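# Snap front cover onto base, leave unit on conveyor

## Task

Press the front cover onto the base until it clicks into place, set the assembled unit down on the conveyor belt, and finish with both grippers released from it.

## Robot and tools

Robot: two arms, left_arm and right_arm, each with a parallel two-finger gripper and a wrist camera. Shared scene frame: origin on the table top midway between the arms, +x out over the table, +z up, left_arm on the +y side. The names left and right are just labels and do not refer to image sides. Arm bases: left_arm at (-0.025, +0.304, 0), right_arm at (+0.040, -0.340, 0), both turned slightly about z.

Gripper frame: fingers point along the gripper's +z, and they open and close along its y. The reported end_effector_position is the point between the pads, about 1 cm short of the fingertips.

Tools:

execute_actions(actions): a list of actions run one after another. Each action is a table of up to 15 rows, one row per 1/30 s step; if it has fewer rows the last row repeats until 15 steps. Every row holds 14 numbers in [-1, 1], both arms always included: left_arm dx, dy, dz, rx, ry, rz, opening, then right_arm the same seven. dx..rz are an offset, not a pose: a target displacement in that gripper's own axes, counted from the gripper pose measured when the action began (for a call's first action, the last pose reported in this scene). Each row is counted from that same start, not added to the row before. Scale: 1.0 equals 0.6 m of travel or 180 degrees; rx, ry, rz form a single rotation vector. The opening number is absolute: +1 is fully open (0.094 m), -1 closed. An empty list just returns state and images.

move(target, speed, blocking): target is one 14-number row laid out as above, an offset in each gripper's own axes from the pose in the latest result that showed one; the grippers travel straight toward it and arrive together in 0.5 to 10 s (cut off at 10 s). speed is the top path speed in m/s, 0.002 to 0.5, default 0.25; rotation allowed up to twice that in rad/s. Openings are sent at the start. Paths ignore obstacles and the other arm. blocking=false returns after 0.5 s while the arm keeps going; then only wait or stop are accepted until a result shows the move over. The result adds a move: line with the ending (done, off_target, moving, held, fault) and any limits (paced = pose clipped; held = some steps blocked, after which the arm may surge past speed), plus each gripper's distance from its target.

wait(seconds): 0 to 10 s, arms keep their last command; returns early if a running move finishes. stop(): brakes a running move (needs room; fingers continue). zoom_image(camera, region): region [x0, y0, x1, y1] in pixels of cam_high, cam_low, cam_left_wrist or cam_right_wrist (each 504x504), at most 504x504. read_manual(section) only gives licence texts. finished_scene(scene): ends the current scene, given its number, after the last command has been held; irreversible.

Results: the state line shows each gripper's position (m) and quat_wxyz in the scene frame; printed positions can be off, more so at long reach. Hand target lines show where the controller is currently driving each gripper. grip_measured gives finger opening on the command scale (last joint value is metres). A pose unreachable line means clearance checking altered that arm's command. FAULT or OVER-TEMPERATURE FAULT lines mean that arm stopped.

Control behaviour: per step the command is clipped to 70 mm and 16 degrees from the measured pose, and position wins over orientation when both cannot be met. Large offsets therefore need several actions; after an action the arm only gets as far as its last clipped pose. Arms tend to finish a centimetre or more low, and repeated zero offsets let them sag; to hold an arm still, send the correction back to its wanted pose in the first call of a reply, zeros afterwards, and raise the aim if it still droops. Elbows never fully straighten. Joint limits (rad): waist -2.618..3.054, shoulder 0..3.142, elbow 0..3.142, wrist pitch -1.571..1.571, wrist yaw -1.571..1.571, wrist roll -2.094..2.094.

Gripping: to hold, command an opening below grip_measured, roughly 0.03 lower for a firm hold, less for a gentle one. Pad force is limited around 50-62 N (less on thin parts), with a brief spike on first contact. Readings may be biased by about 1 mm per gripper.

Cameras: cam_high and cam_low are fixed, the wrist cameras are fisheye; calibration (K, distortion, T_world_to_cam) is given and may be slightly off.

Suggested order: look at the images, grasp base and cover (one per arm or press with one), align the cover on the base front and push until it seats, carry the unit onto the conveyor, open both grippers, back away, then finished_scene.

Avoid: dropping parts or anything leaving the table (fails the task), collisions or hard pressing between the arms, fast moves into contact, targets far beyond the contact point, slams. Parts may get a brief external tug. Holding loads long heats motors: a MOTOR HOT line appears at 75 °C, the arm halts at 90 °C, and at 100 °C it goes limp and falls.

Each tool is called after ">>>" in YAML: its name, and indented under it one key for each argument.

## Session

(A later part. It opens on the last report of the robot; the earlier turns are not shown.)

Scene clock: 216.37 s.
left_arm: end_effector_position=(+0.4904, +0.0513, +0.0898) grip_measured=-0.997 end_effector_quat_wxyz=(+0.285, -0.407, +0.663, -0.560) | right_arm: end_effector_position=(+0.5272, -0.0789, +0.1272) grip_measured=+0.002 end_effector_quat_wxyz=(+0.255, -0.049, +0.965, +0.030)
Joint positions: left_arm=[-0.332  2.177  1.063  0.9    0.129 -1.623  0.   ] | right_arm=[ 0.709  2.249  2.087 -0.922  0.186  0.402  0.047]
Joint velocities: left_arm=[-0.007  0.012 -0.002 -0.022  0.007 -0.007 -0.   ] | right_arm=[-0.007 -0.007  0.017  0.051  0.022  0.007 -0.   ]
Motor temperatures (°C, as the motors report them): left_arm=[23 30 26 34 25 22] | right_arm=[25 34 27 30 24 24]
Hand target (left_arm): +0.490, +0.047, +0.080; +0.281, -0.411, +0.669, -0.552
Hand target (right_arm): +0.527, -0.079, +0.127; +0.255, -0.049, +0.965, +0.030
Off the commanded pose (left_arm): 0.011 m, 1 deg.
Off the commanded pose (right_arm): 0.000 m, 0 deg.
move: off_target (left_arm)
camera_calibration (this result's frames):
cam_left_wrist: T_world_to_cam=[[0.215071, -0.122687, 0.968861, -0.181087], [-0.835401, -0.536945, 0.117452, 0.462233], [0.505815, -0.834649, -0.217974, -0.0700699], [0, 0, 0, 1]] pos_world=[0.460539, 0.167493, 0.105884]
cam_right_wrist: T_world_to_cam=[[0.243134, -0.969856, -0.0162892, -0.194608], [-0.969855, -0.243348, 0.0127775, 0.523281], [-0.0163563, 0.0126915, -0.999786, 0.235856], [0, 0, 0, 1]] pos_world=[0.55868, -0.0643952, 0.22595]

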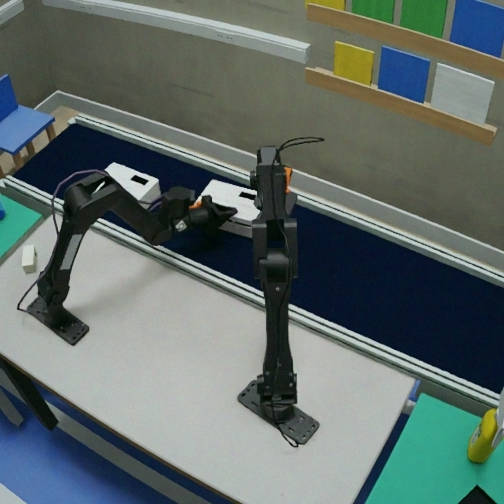

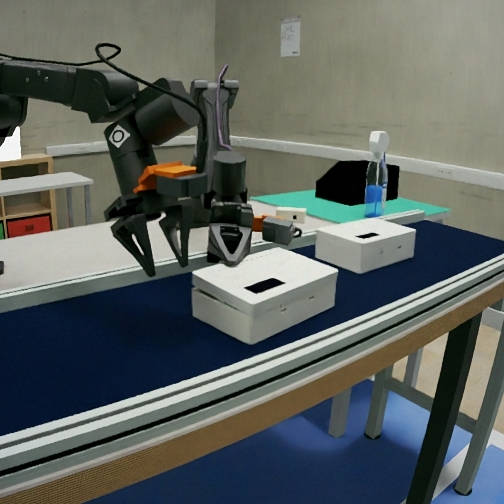

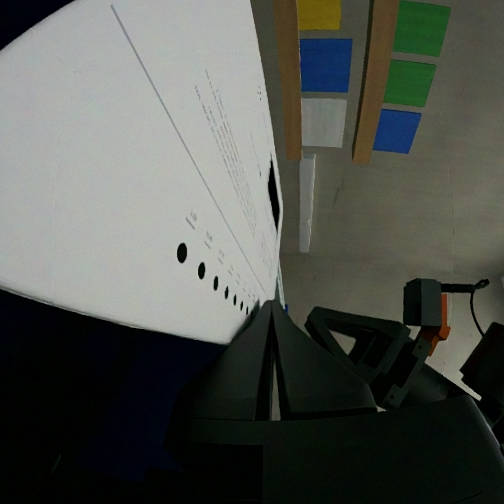

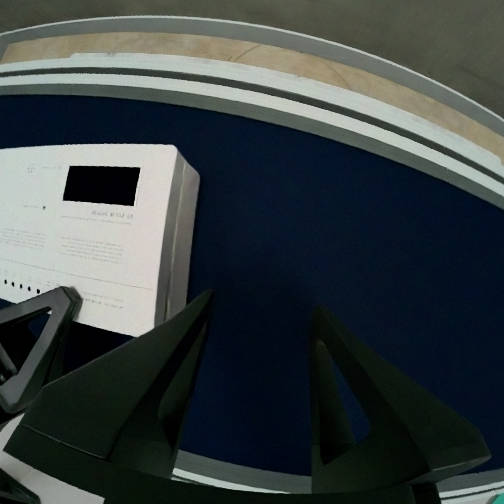

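It dropped a bit; press harder.

>>> move:
  target: [0,0.045,0.012,0.0,0,0.0,-1, 0,0,0,0,0,0,0.0]
  speed: 0.02

>>> zoom_image:
  camera: "cam_low"
  region: [175,225,355,355]

Scene clock: 218.13 s.
left_arm: end_effector_position=(+0.4942, +0.0496, +0.0924) grip_measured=-0.997 end_effector_quat_wxyz=(+0.302, -0.392, +0.643, -0.585) | right_arm: end_effector_position=(+0.5272, -0.0789, +0.1272) grip_measured=+0.002 end_effector_quat_wxyz=(+0.255, -0.049, +0.965, +0.030)
Joint positions: left_arm=[-0.332  2.229  1.063  1.031  0.129 -1.624  0.   ] | right_arm=[ 0.709  2.249  2.087 -0.922  0.186  0.402  0.047]
Joint velocities: left_arm=[ 0.002  0.007  0.002 -0.022  0.022 -0.081 -0.001] | right_arm=[-0.002  0.007  0.017 -0.051  0.007 -0.022  0.   ]
Motor temperatures (°C, as the motors report them): left_arm=[23 30 27 33 25 22] | right_arm=[25 34 27 30 24 24]
Hand target (left_arm): +0.489, +0.050, +0.062; +0.285, -0.407, +0.663, -0.560
Hand target (right_arm): +0.527, -0.079, +0.127; +0.255, -0.049, +0.965, +0.030
Off the commanded pose (left_arm): 0.031 m, 4 deg.
Off the commanded pose (right_arm): 0.000 m, 0 deg.
move: off_target (left_arm)
camera_calibration (this result's frames):
cam_left_wrist: T_world_to_cam=[[0.14543, -0.0905973, 0.985212, -0.153375], [-0.842164, -0.53395, 0.0752137, 0.471314], [0.51924, -0.840648, -0.15395, -0.0851097], [0, 0, 0, 1]] pos_world=[0.463422, 0.166216, 0.102555]
cam_right_wrist: T_world_to_cam=[[0.243134, -0.969856, -0.0162892, -0.194608], [-0.969855, -0.243348, 0.0127775, 0.523281], [-0.0163563, 0.0126915, -0.999786, 0.235856], [0, 0, 0, 1]] pos_world=[0.55868, -0.0643952, 0.22595]

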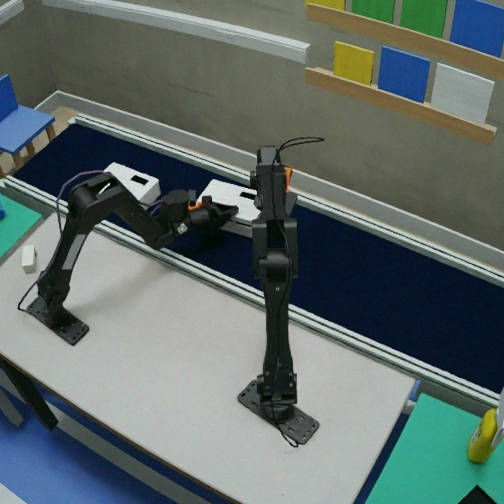

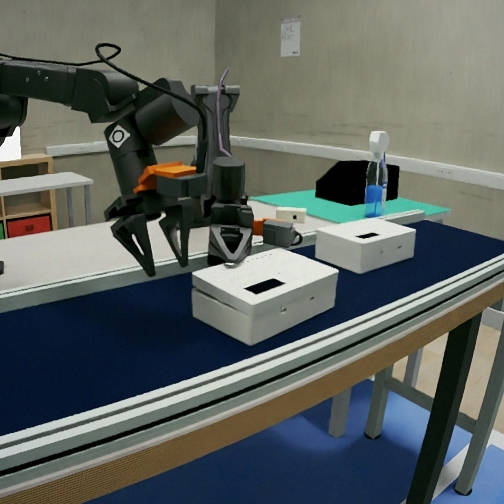

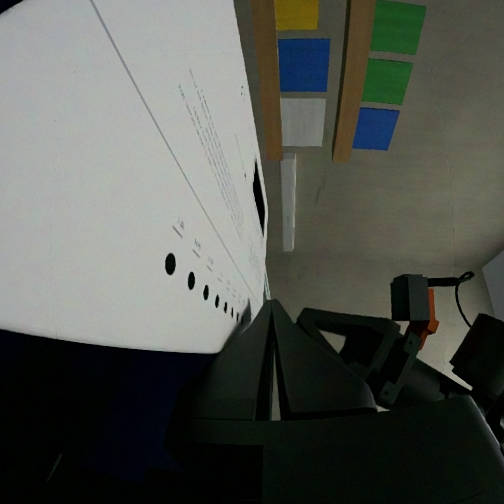

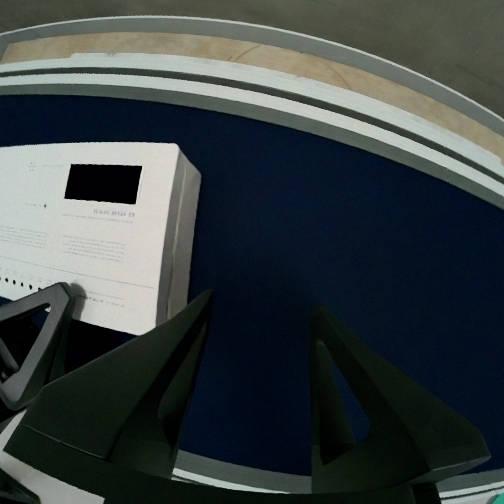

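Region (175, 225, 355, 355) of cam_low's 504x504 image, scaled by 2.800, with more detail than that image has.

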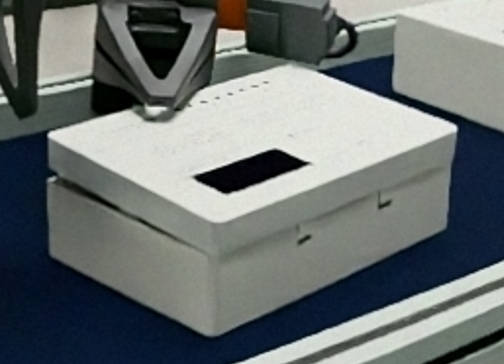

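>>> move:
  target: [0,0.05,0.0,-0.07,0,0.0,-1, 0,0,0,0,0,0,0.0]
  speed: 0.05

>>> zoom_image:
  camera: "cam_low"
  region: [175,225,355,355]

Scene clock: 220.70 s.
left_arm: end_effector_position=(+0.4942, +0.0494, +0.0861) grip_measured=-0.997 end_effector_quat_wxyz=(+0.278, -0.412, +0.677, -0.543) | right_arm: end_effector_position=(+0.5272, -0.0789, +0.1272) grip_measured=+0.002 end_effector_quat_wxyz=(+0.255, -0.049, +0.965, +0.030)
Joint positions: left_arm=[-0.332  2.173  1.101  0.811  0.13  -1.609  0.   ] | right_arm=[ 0.709  2.249  2.087 -0.922  0.186  0.402  0.047]
Joint velocities: left_arm=[ 0.007 -0.017  0.002  0.037  0.022  0.007  0.   ] | right_arm=[-0.002  0.007  0.012  0.022 -0.066 -0.007  0.   ]
Motor temperatures (°C, as the motors report them): left_arm=[23 30 27 33 25 22] | right_arm=[25 34 27 30 24 24]
Hand target (left_arm): +0.489, +0.050, +0.063; +0.257, -0.423, +0.701, -0.513
Hand target (right_arm): +0.527, -0.079, +0.127; +0.255, -0.049, +0.965, +0.030
Off the commanded pose (left_arm): 0.024 m, 5 deg.
Off the commanded pose (right_arm): 0.000 m, 0 deg.
move: off_target (left_arm)
camera_calibration (this result's frames):
cam_left_wrist: T_world_to_cam=[[0.249161, -0.152709, 0.956347, -0.192885], [-0.833237, -0.537093, 0.131324, 0.462585], [0.493593, -0.829585, -0.261065, -0.0649191], [0, 0, 0, 1]] pos_world=[0.465546, 0.16514, 0.106768]
cam_right_wrist: T_world_to_cam=[[0.243134, -0.969856, -0.0162892, -0.194608], [-0.969855, -0.243348, 0.0127775, 0.523281], [-0.0163563, 0.0126915, -0.999786, 0.235856], [0, 0, 0, 1]] pos_world=[0.55868, -0.0643952, 0.22595]

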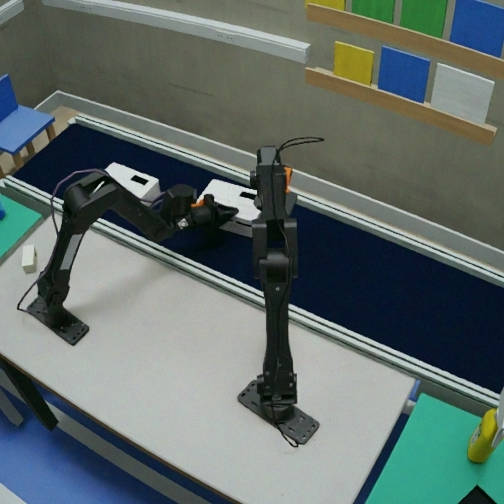

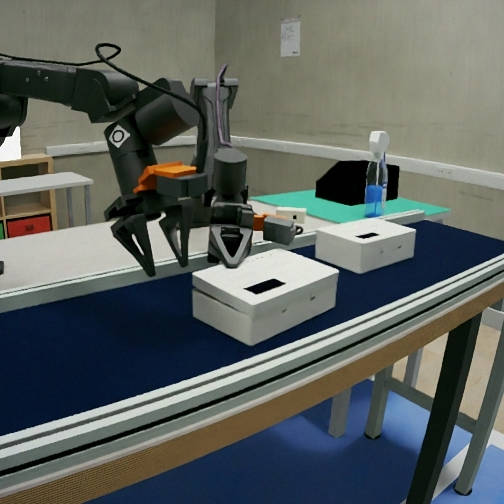

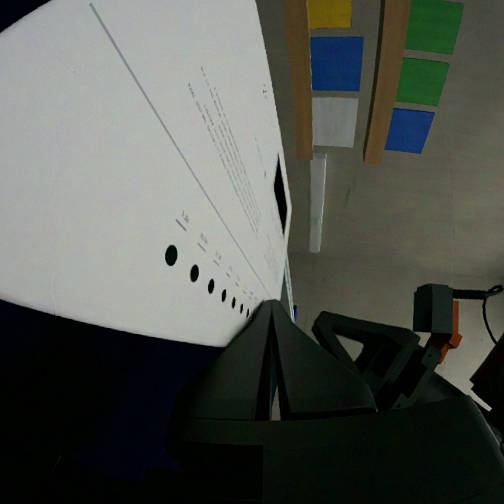

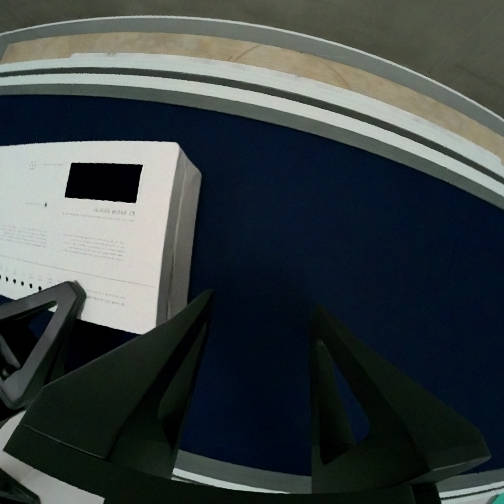

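Region (175, 225, 355, 355) of cam_low's 504x504 image, scaled by 2.800, with more detail than that image has.

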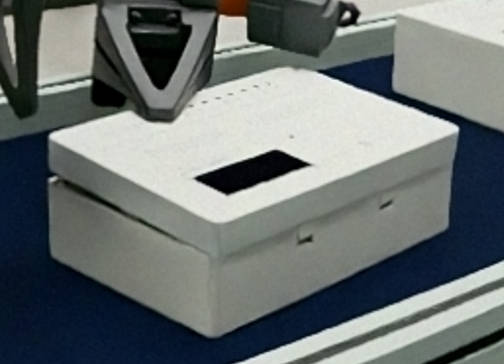

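>>> move:
  target: [0,0.08,0.015,-0.08,0,0.0,-1, 0,0,0,0,0,0,0.0]
  speed: 0.06

>>> zoom_image:
  camera: "cam_low"
  region: [175,225,355,355]

Scene clock: 223.27 s.
left_arm: end_effector_position=(+0.5032, +0.0454, +0.0841) grip_measured=-0.997 end_effector_quat_wxyz=(+0.263, -0.422, +0.698, -0.515) | right_arm: end_effector_position=(+0.5272, -0.0789, +0.1272) grip_measured=+0.002 end_effector_quat_wxyz=(+0.255, -0.049, +0.965, +0.030)
Joint positions: left_arm=[-0.332  2.169  1.19   0.637  0.13  -1.597  0.   ] | right_arm=[ 0.709  2.249  2.087 -0.922  0.186  0.402  0.047]
Joint velocities: left_arm=[ 0.012  0.012  0.027 -0.022 -0.051  0.037 -0.001] | right_arm=[ 0.007 -0.007 -0.002  0.037 -0.051  0.007  0.   ]
Motor temperatures (°C, as the motors report them): left_arm=[23 30 27 33 25 22] | right_arm=[25 34 27 30 24 24]
Hand target (left_arm): +0.487, +0.050, +0.039; +0.225, -0.443, +0.737, -0.457
Hand target (right_arm): +0.527, -0.079, +0.127; +0.255, -0.049, +0.965, +0.030
Off the commanded pose (left_arm): 0.049 m, 10 deg.
Off the commanded pose (right_arm): 0.000 m, 0 deg.
move: off_target (left_arm)
camera_calibration (this result's frames):
cam_left_wrist: T_world_to_cam=[[0.312526, -0.193996, 0.929889, -0.221577], [-0.825136, -0.540431, 0.164574, 0.461482], [0.470614, -0.818719, -0.328972, -0.0564088], [0, 0, 0, 1]] pos_world=[0.476581, 0.160231, 0.111537]
cam_right_wrist: T_world_to_cam=[[0.243134, -0.969856, -0.0162892, -0.194608], [-0.969855, -0.243348, 0.0127775, 0.523281], [-0.0163563, 0.0126915, -0.999786, 0.235856], [0, 0, 0, 1]] pos_world=[0.55868, -0.0643952, 0.22595]

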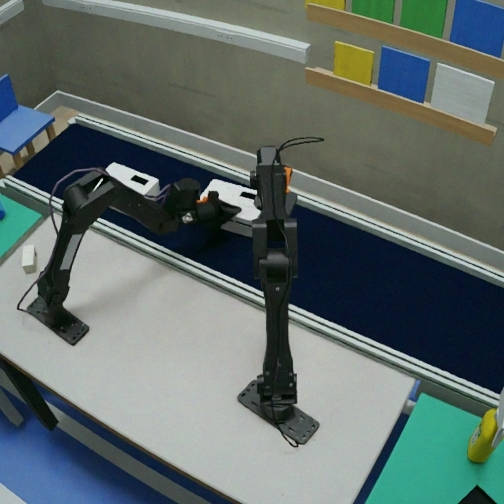

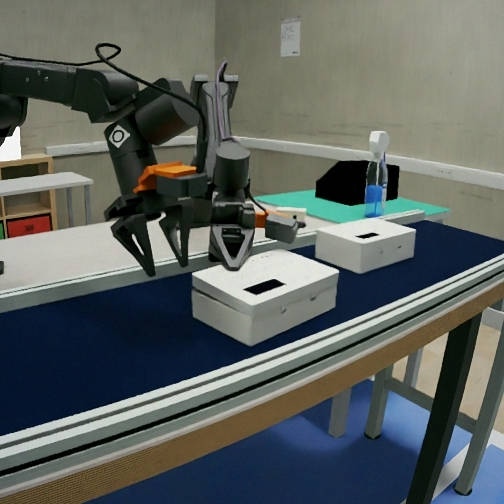

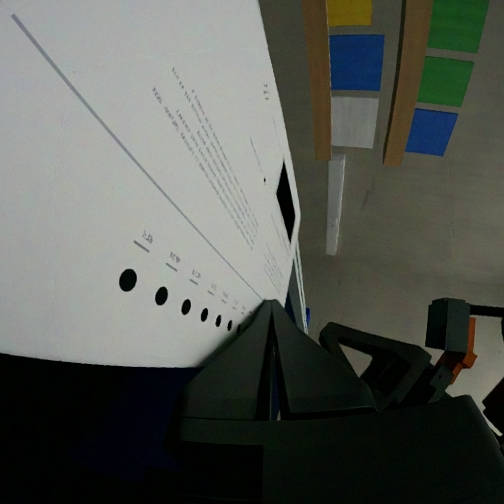

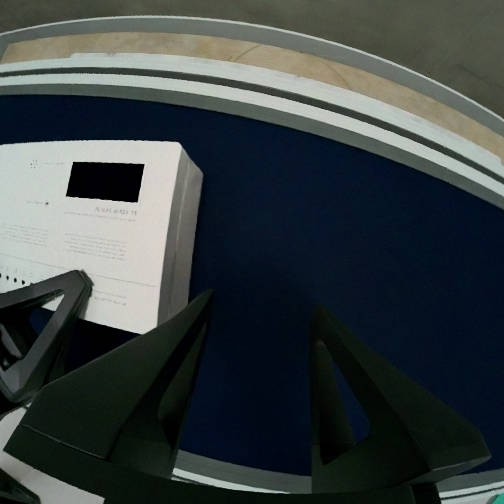

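Region (175, 225, 355, 355) of cam_low's 504x504 image, scaled by 2.800, with more detail than that image has.

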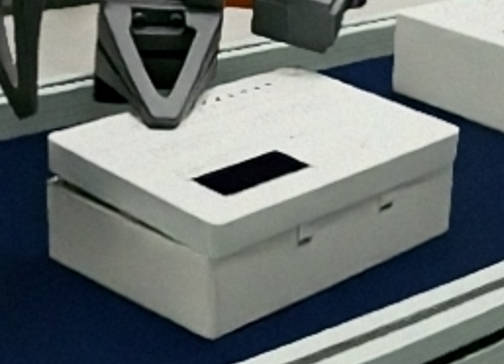

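>>> move:
  target: [0,0.04,0.0,-0.03,0,0.0,-1, 0.037,0.129,-0.032,0,0,0,-1]
  speed: 0.1

Scene clock: 224.83 s.
left_arm: end_effector_position=(+0.5037, +0.0452, +0.0857) grip_measured=-0.997 end_effector_quat_wxyz=(+0.264, -0.421, +0.697, -0.516) | right_arm: end_effector_position=(+0.4878, -0.0056, +0.1321) grip_measured=-0.986 end_effector_quat_wxyz=(+0.248, -0.055, +0.966, +0.036)
Joint positions: left_arm=[-0.332  2.168  1.191  0.639  0.13  -1.597  0.   ] | right_arm=[ 0.875  2.336  2.263 -1.047  0.241  0.546  0.001]
Joint velocities: left_arm=[-0.002 -0.007  0.007 -0.037 -0.051 -0.037  0.001] | right_arm=[-0.002 -0.002  0.012 -0.022 -0.007  0.007 -0.   ]
Motor temperatures (°C, as the motors report them): left_arm=[23 30 27 33 25 22] | right_arm=[25 34 27 30 24 24]
Hand target (left_arm): +0.495, +0.048, +0.062; +0.243, -0.434, +0.721, -0.483
Hand target (right_arm): +0.490, -0.005, +0.137; +0.256, -0.049, +0.965, +0.032
Off the commanded pose (left_arm): 0.026 m, 6 deg.
Off the commanded pose (right_arm): 0.004 m, 1 deg.
move: off_target (left_arm)
camera_calibration (this result's frames):
cam_left_wrist: T_world_to_cam=[[0.308429, -0.192594, 0.931546, -0.221454], [-0.825918, -0.540074, 0.161798, 0.4621], [0.471943, -0.819285, -0.325642, -0.0571839], [0, 0, 0, 1]] pos_world=[0.476947, 0.160068, 0.112906]
cam_right_wrist: T_world_to_cam=[[0.257937, -0.965756, -0.0280045, -0.119465], [-0.965674, -0.258619, 0.0242702, 0.499141], [-0.0306816, 0.0207831, -0.999313, 0.246086], [0, 0, 0, 1]] pos_world=[0.520372, 0.00859868, 0.230457]

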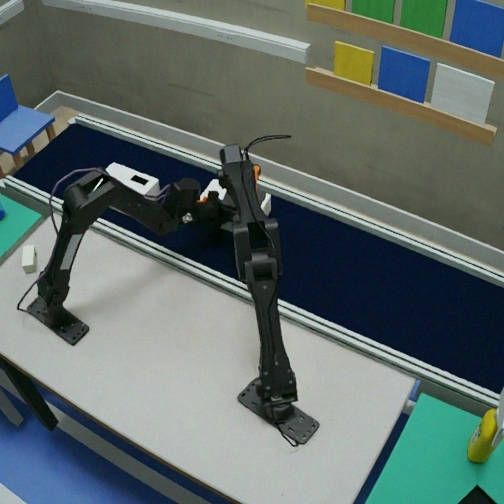

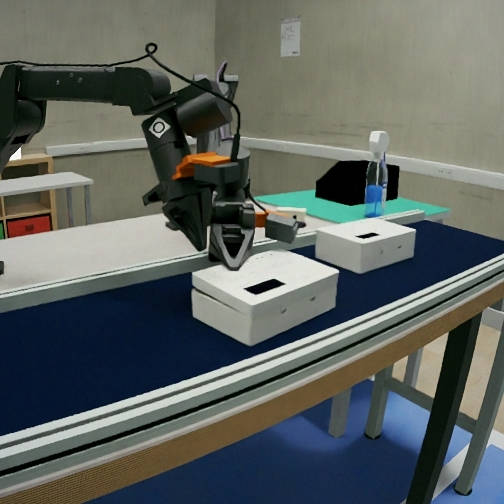

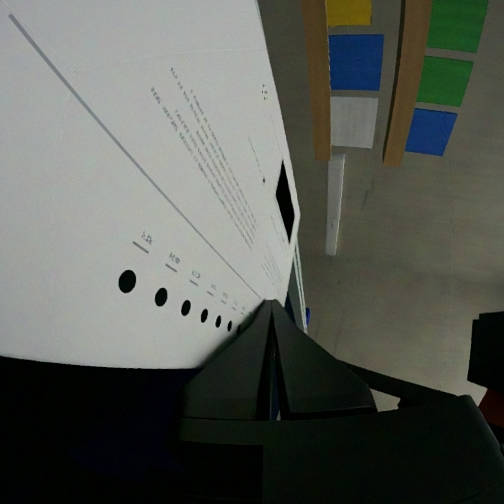

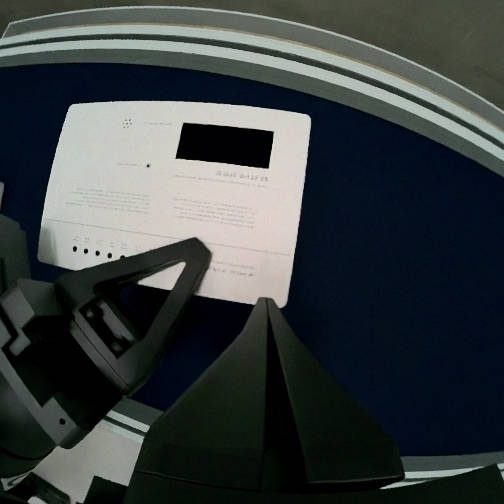

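>>> move:
  target: [-0.078,-0.03,-0.094,-0.15,0,0.0,-1, 0,0,-0.008,0,0,0,-1]
  speed: 0.15

Scene clock: 227.37 s.
left_arm: end_effector_position=(+0.4863, +0.1079, +0.1107) grip_measured=-0.997 end_effector_quat_wxyz=(+0.156, -0.479, +0.795, -0.339) | right_arm: end_effector_position=(+0.4876, -0.0059, +0.1322) grip_measured=-0.986 end_effector_quat_wxyz=(+0.248, -0.055, +0.967, +0.036)
Joint positions: left_arm=[-0.217  2.031  1.535 -0.332  0.203 -1.465  0.   ] | right_arm=[ 0.875  2.336  2.264 -1.049  0.242  0.547  0.001]
Joint velocities: left_arm=[ 0.007  0.002  0.007 -0.022  0.007 -0.037 -0.001] | right_arm=[ 0.007  0.007 -0.017 -0.051  0.022  0.007 -0.   ]
Motor temperatures (°C, as the motors report them): left_arm=[23 30 27 32 25 22] | right_arm=[25 34 27 30 24 24]
Hand target (left_arm): +0.489, +0.110, +0.119; +0.158, -0.474, +0.797, -0.340
Hand target (right_arm): +0.486, -0.006, +0.136; +0.248, -0.055, +0.966, +0.036
Off the commanded pose (left_arm): 0.008 m, 1 deg.
Off the commanded pose (right_arm): 0.005 m, 0 deg.
move: done
camera_calibration (this result's frames):
cam_left_wrist: T_world_to_cam=[[0.638856, -0.389079, 0.663687, -0.337103], [-0.72794, -0.584852, 0.357842, 0.41311], [0.24893, -0.711734, -0.656862, 0.144053], [0, 0, 0, 1]] pos_world=[0.48022, 0.212976, 0.170526]
cam_right_wrist: T_world_to_cam=[[0.256959, -0.966038, -0.0272542, -0.119336], [-0.96592, -0.257632, 0.024974, 0.498962], [-0.0311474, 0.0199081, -0.999317, 0.246408], [0, 0, 0, 1]] pos_world=[0.520297, 0.0083605, 0.230526]

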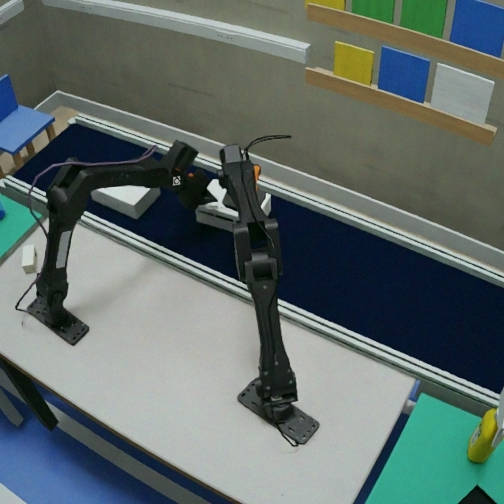

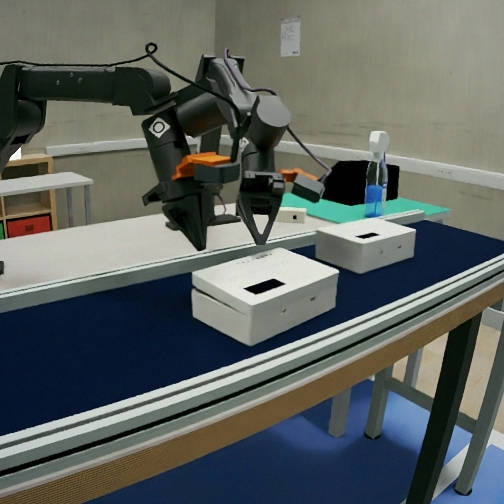

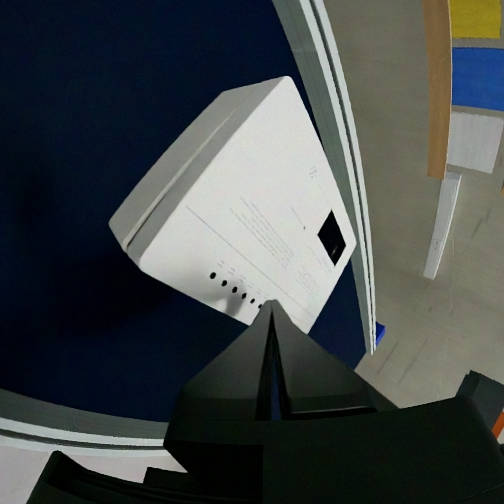

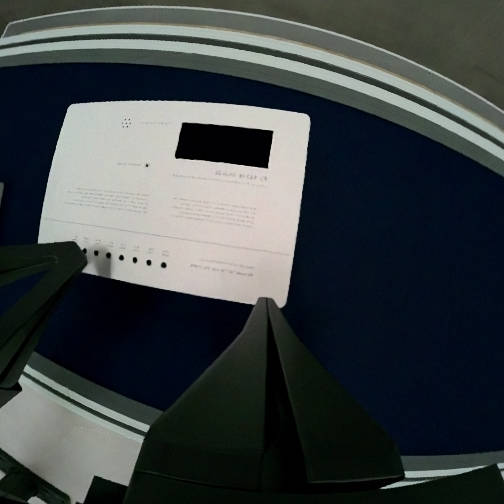

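>>> move:
  target: [-0.006,0.057,0.06,0,0,0.0,-1, 0.031,0.028,0.089,0,0,0,-1]
  speed: 0.04

>>> zoom_image:
  camera: "cam_low"
  region: [175,225,355,355]

Scene clock: 229.37 s.
left_arm: end_effector_position=(+0.4960, +0.1049, +0.0881) grip_measured=-0.997 end_effector_quat_wxyz=(+0.178, -0.468, +0.786, -0.363) | right_arm: end_effector_position=(+0.5032, +0.0140, +0.1022) grip_measured=-0.986 end_effector_quat_wxyz=(+0.268, -0.050, +0.961, +0.052)
Joint positions: left_arm=[-0.217  2.066  1.442 -0.135  0.203 -1.464  0.   ] | right_arm=[ 0.884  2.393  2.221 -0.899  0.245  0.557  0.001]
Joint velocities: left_arm=[-0.017  0.007 -0.012 -0.007 -0.007 -0.007  0.   ] | right_arm=[-0.022 -0.007 -0.002  0.022  0.007 -0.022 -0.001]
Motor temperatures (°C, as the motors report them): left_arm=[23 30 27 32 25 22] | right_arm=[25 34 27 30 24 24]
Hand target (left_arm): +0.485, +0.109, +0.062; +0.156, -0.478, +0.795, -0.339
Hand target (right_arm): +0.494, +0.015, +0.078; +0.248, -0.055, +0.967, +0.036
Off the commanded pose (left_arm): 0.029 m, 4 deg.
Off the commanded pose (right_arm): 0.026 m, 3 deg.
move: off_target (left_arm, right_arm)
camera_calibration (this result's frames):
cam_left_wrist: T_world_to_cam=[[0.59276, -0.375114, 0.712688, -0.312421], [-0.750758, -0.577693, 0.320363, 0.440371], [0.291543, -0.724955, -0.624053, 0.102001], [0, 0, 0, 1]] pos_world=[0.486065, 0.211152, 0.145234]
cam_right_wrist: T_world_to_cam=[[0.257411, -0.964873, -0.0525387, -0.102594], [-0.966272, -0.256593, -0.0218728, 0.524806], [0.00762338, 0.056397, -0.998379, 0.196439], [0, 0, 0, 1]] pos_world=[0.532017, 0.0245931, 0.202209]

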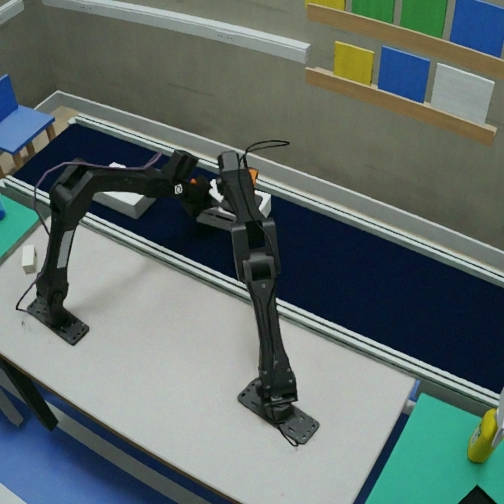

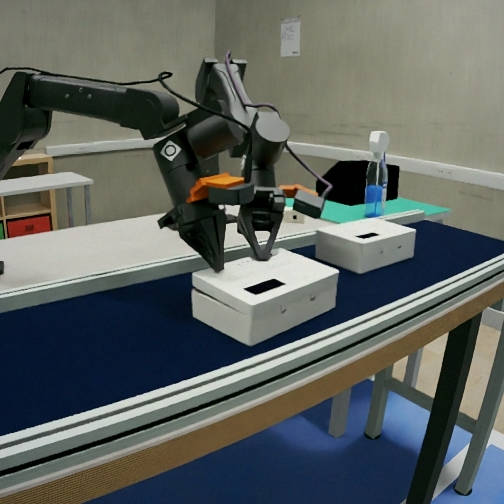

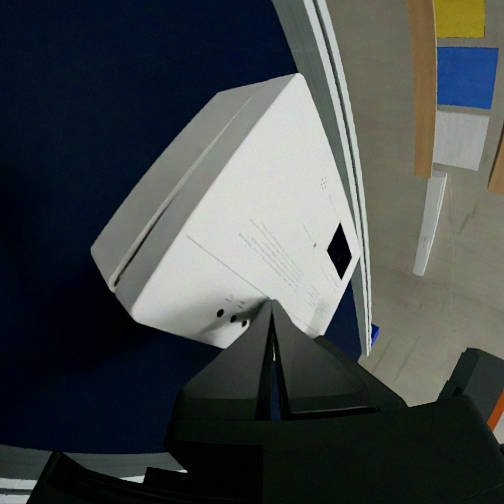

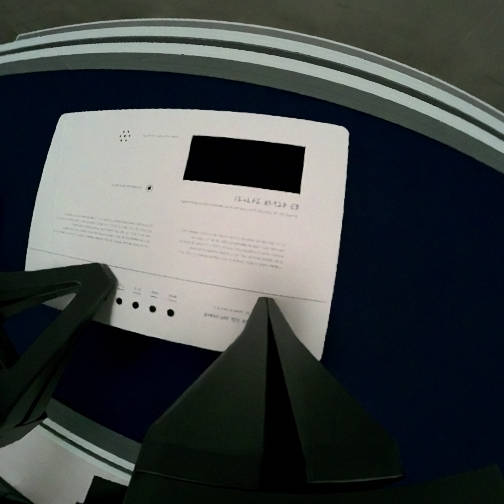

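Region (175, 225, 355, 355) of cam_low's 504x504 image, scaled by 2.800, with more detail than that image has.

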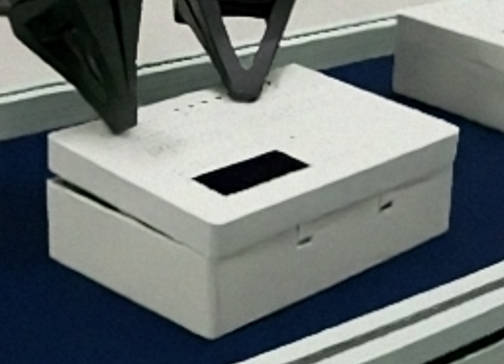

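>>> move:
  target: [-0.006,0.087,0.052,-0.02,0,0.0,-1, 0.068,0.0,0.075,0,0,0,-1]
  speed: 0.04

>>> zoom_image:
  camera: "cam_low"
  region: [175,225,355,355]

Scene clock: 231.37 s.
left_arm: end_effector_position=(+0.5044, +0.1022, +0.0803) grip_measured=-0.998 end_effector_quat_wxyz=(+0.201, -0.456, +0.775, -0.389) | right_arm: end_effector_position=(+0.5172, +0.0257, +0.0940) grip_measured=-0.986 end_effector_quat_wxyz=(+0.328, -0.035, +0.940, +0.085)
Joint positions: left_arm=[-0.217  2.088  1.38   0.027  0.203 -1.463  0.   ] | right_arm=[ 0.892  2.338  2.015 -0.605  0.276  0.567  0.001]
Joint velocities: left_arm=[-0.002  0.002 -0.007 -0.022  0.022 -0.022 -0.   ] | right_arm=[ 0.002  0.002 -0.002  0.007  0.007 -0.007  0.   ]
Motor temperatures (°C, as the motors report them): left_arm=[23 30 27 32 25 22] | right_arm=[25 34 27 30 24 24]
Hand target (left_arm): +0.483, +0.112, +0.031; +0.163, -0.474, +0.796, -0.338
Hand target (right_arm): +0.491, +0.017, +0.046; +0.268, -0.050, +0.961, +0.052
Off the commanded pose (left_arm): 0.056 m, 8 deg.
Off the commanded pose (right_arm): 0.058 m, 8 deg.
move: off_target (left_arm, right_arm)
camera_calibration (this result's frames):
cam_left_wrist: T_world_to_cam=[[0.537385, -0.358646, 0.763276, -0.290658], [-0.773619, -0.569972, 0.276849, 0.461805], [0.335756, -0.73926, -0.58375, 0.0686233], [0, 0, 0, 1]] pos_world=[0.490415, 0.209703, 0.134061]
cam_right_wrist: T_world_to_cam=[[0.251063, -0.962871, -0.0992303, -0.0876754], [-0.959173, -0.233681, -0.159312, 0.549878], [0.130208, 0.135176, -0.982229, 0.120496], [0, 0, 0, 1]] pos_world=[0.53375, 0.0277876, 0.197257]

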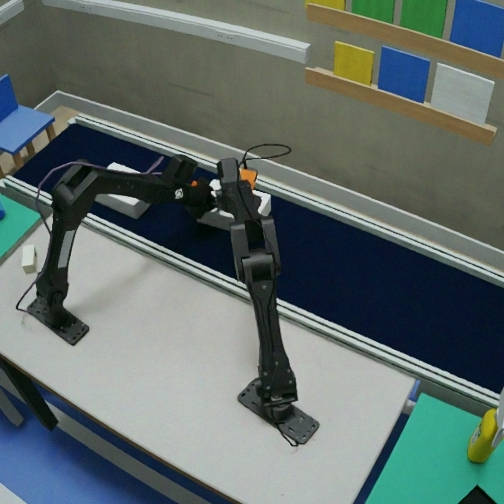

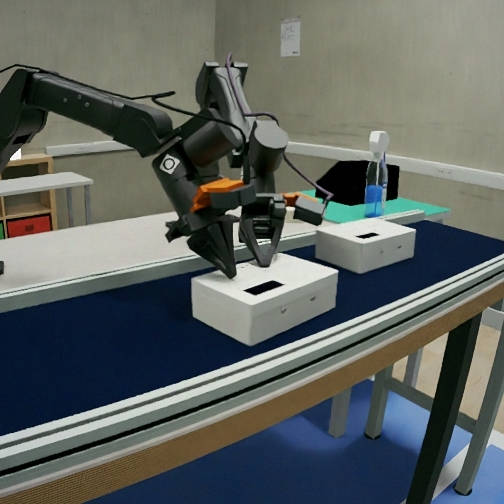

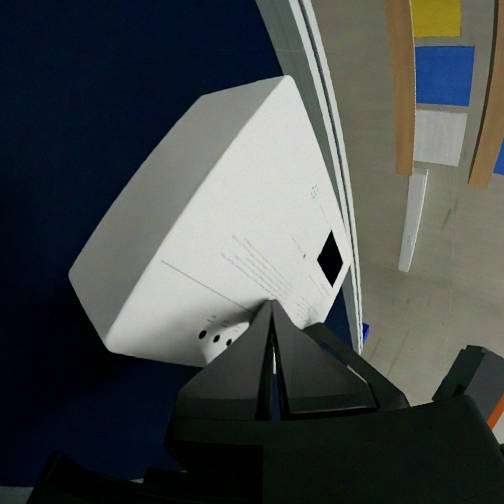

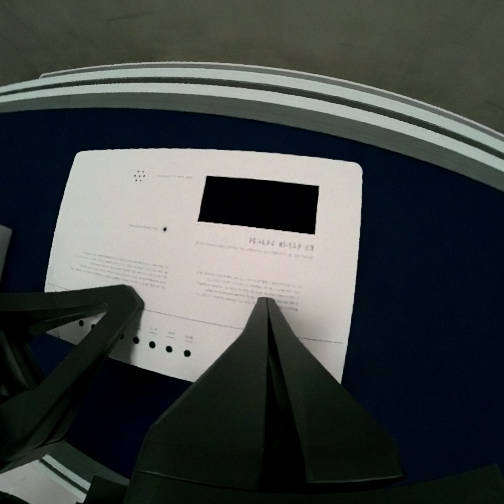

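Region (175, 225, 355, 355) of cam_low's 504x504 image, scaled by 2.800, with more detail than that image has.

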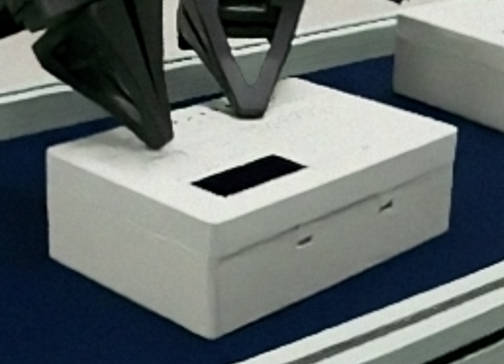

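Snapped. Retract both.

>>> move:
  target: [-0.03,-0.03,-0.12,0,0,0.0,-1, 0.0,-0.04,-0.12,0,0,0,-1]
  speed: 0.12

>>> zoom_image:
  camera: "cam_low"
  region: [175,225,355,355]

Scene clock: 232.70 s.
left_arm: end_effector_position=(+0.4827, +0.1378, +0.1447) grip_measured=-0.998 end_effector_quat_wxyz=(+0.209, -0.457, +0.768, -0.398) | right_arm: end_effector_position=(+0.4825, -0.0056, +0.1514) grip_measured=-0.986 end_effector_quat_wxyz=(+0.337, -0.033, +0.936, +0.093)
Joint positions: left_arm=[-0.15   1.882  1.336 -0.117  0.251 -1.431  0.   ] | right_arm=[ 0.892  2.089  1.822 -0.635  0.276  0.567  0.001]
Joint velocities: left_arm=[-0.002 -0.002  0.007  0.007 -0.007 -0.037  0.   ] | right_arm=[ 0.002  0.007  0.007  0.022  0.051 -0.007 -0.001]
Motor temperatures (°C, as the motors report them): left_arm=[23 30 27 32 25 22] | right_arm=[25 34 27 30 24 24]
Hand target (left_arm): +0.476, +0.142, +0.139; +0.201, -0.456, +0.774, -0.389
Hand target (right_arm): +0.477, -0.011, +0.146; +0.328, -0.035, +0.940, +0.086
Off the commanded pose (left_arm): 0.011 m, 2 deg.
Off the commanded pose (right_arm): 0.010 m, 1 deg.
move: off_target (left_arm)
camera_calibration (this result's frames):
cam_left_wrist: T_world_to_cam=[[0.523115, -0.344028, 0.77974, -0.312835], [-0.773975, -0.574802, 0.265639, 0.449956], [0.356809, -0.74246, -0.566957, 0.127663], [0, 0, 0, 1]] pos_world=[0.466352, 0.245796, 0.196784]
cam_right_wrist: T_world_to_cam=[[0.2526, -0.961176, -0.111055, -0.10238], [-0.955983, -0.230216, -0.181924, 0.520331], [0.149295, 0.152121, -0.977021, 0.17571], [0, 0, 0, 1]] pos_world=[0.497056, -0.00534573, 0.254964]

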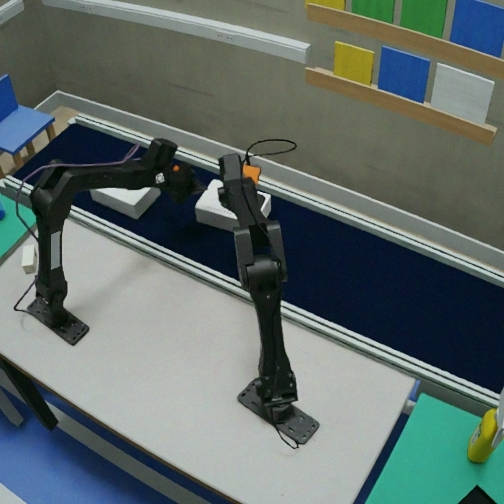

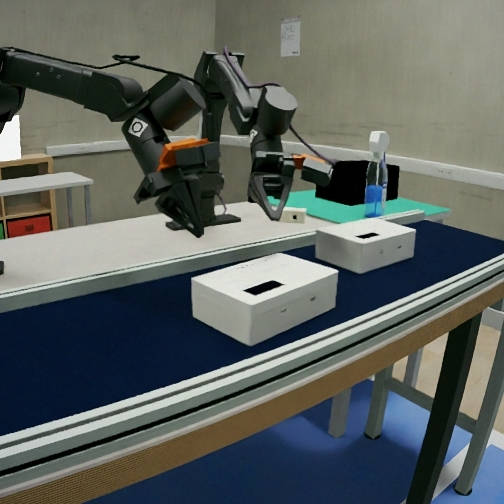

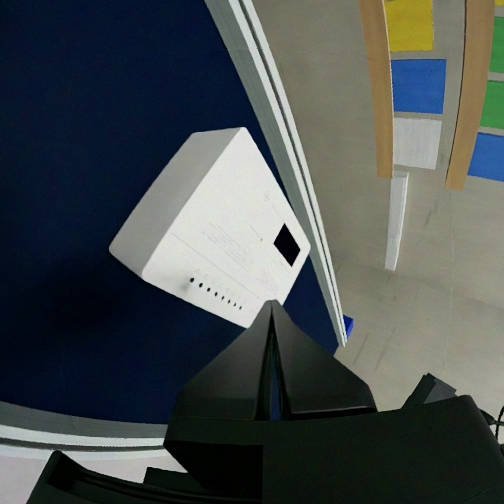

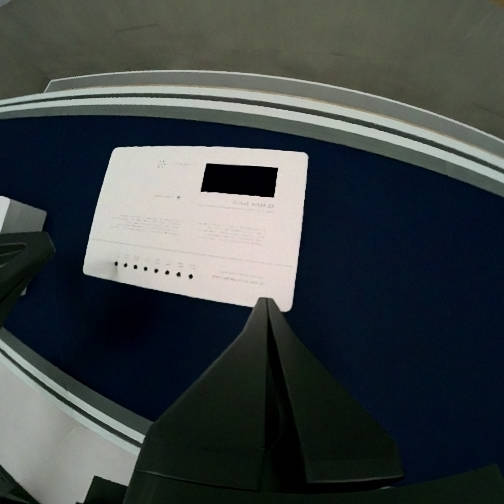

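Region (175, 225, 355, 355) of cam_low's 504x504 image, scaled by 2.800, with more detail than that image has.

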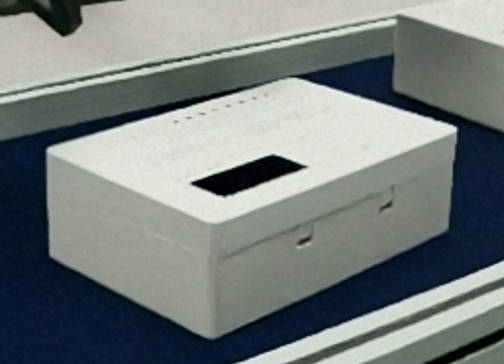

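>>> finished_scene:
  scene: 1

The scene is finished: the task was done.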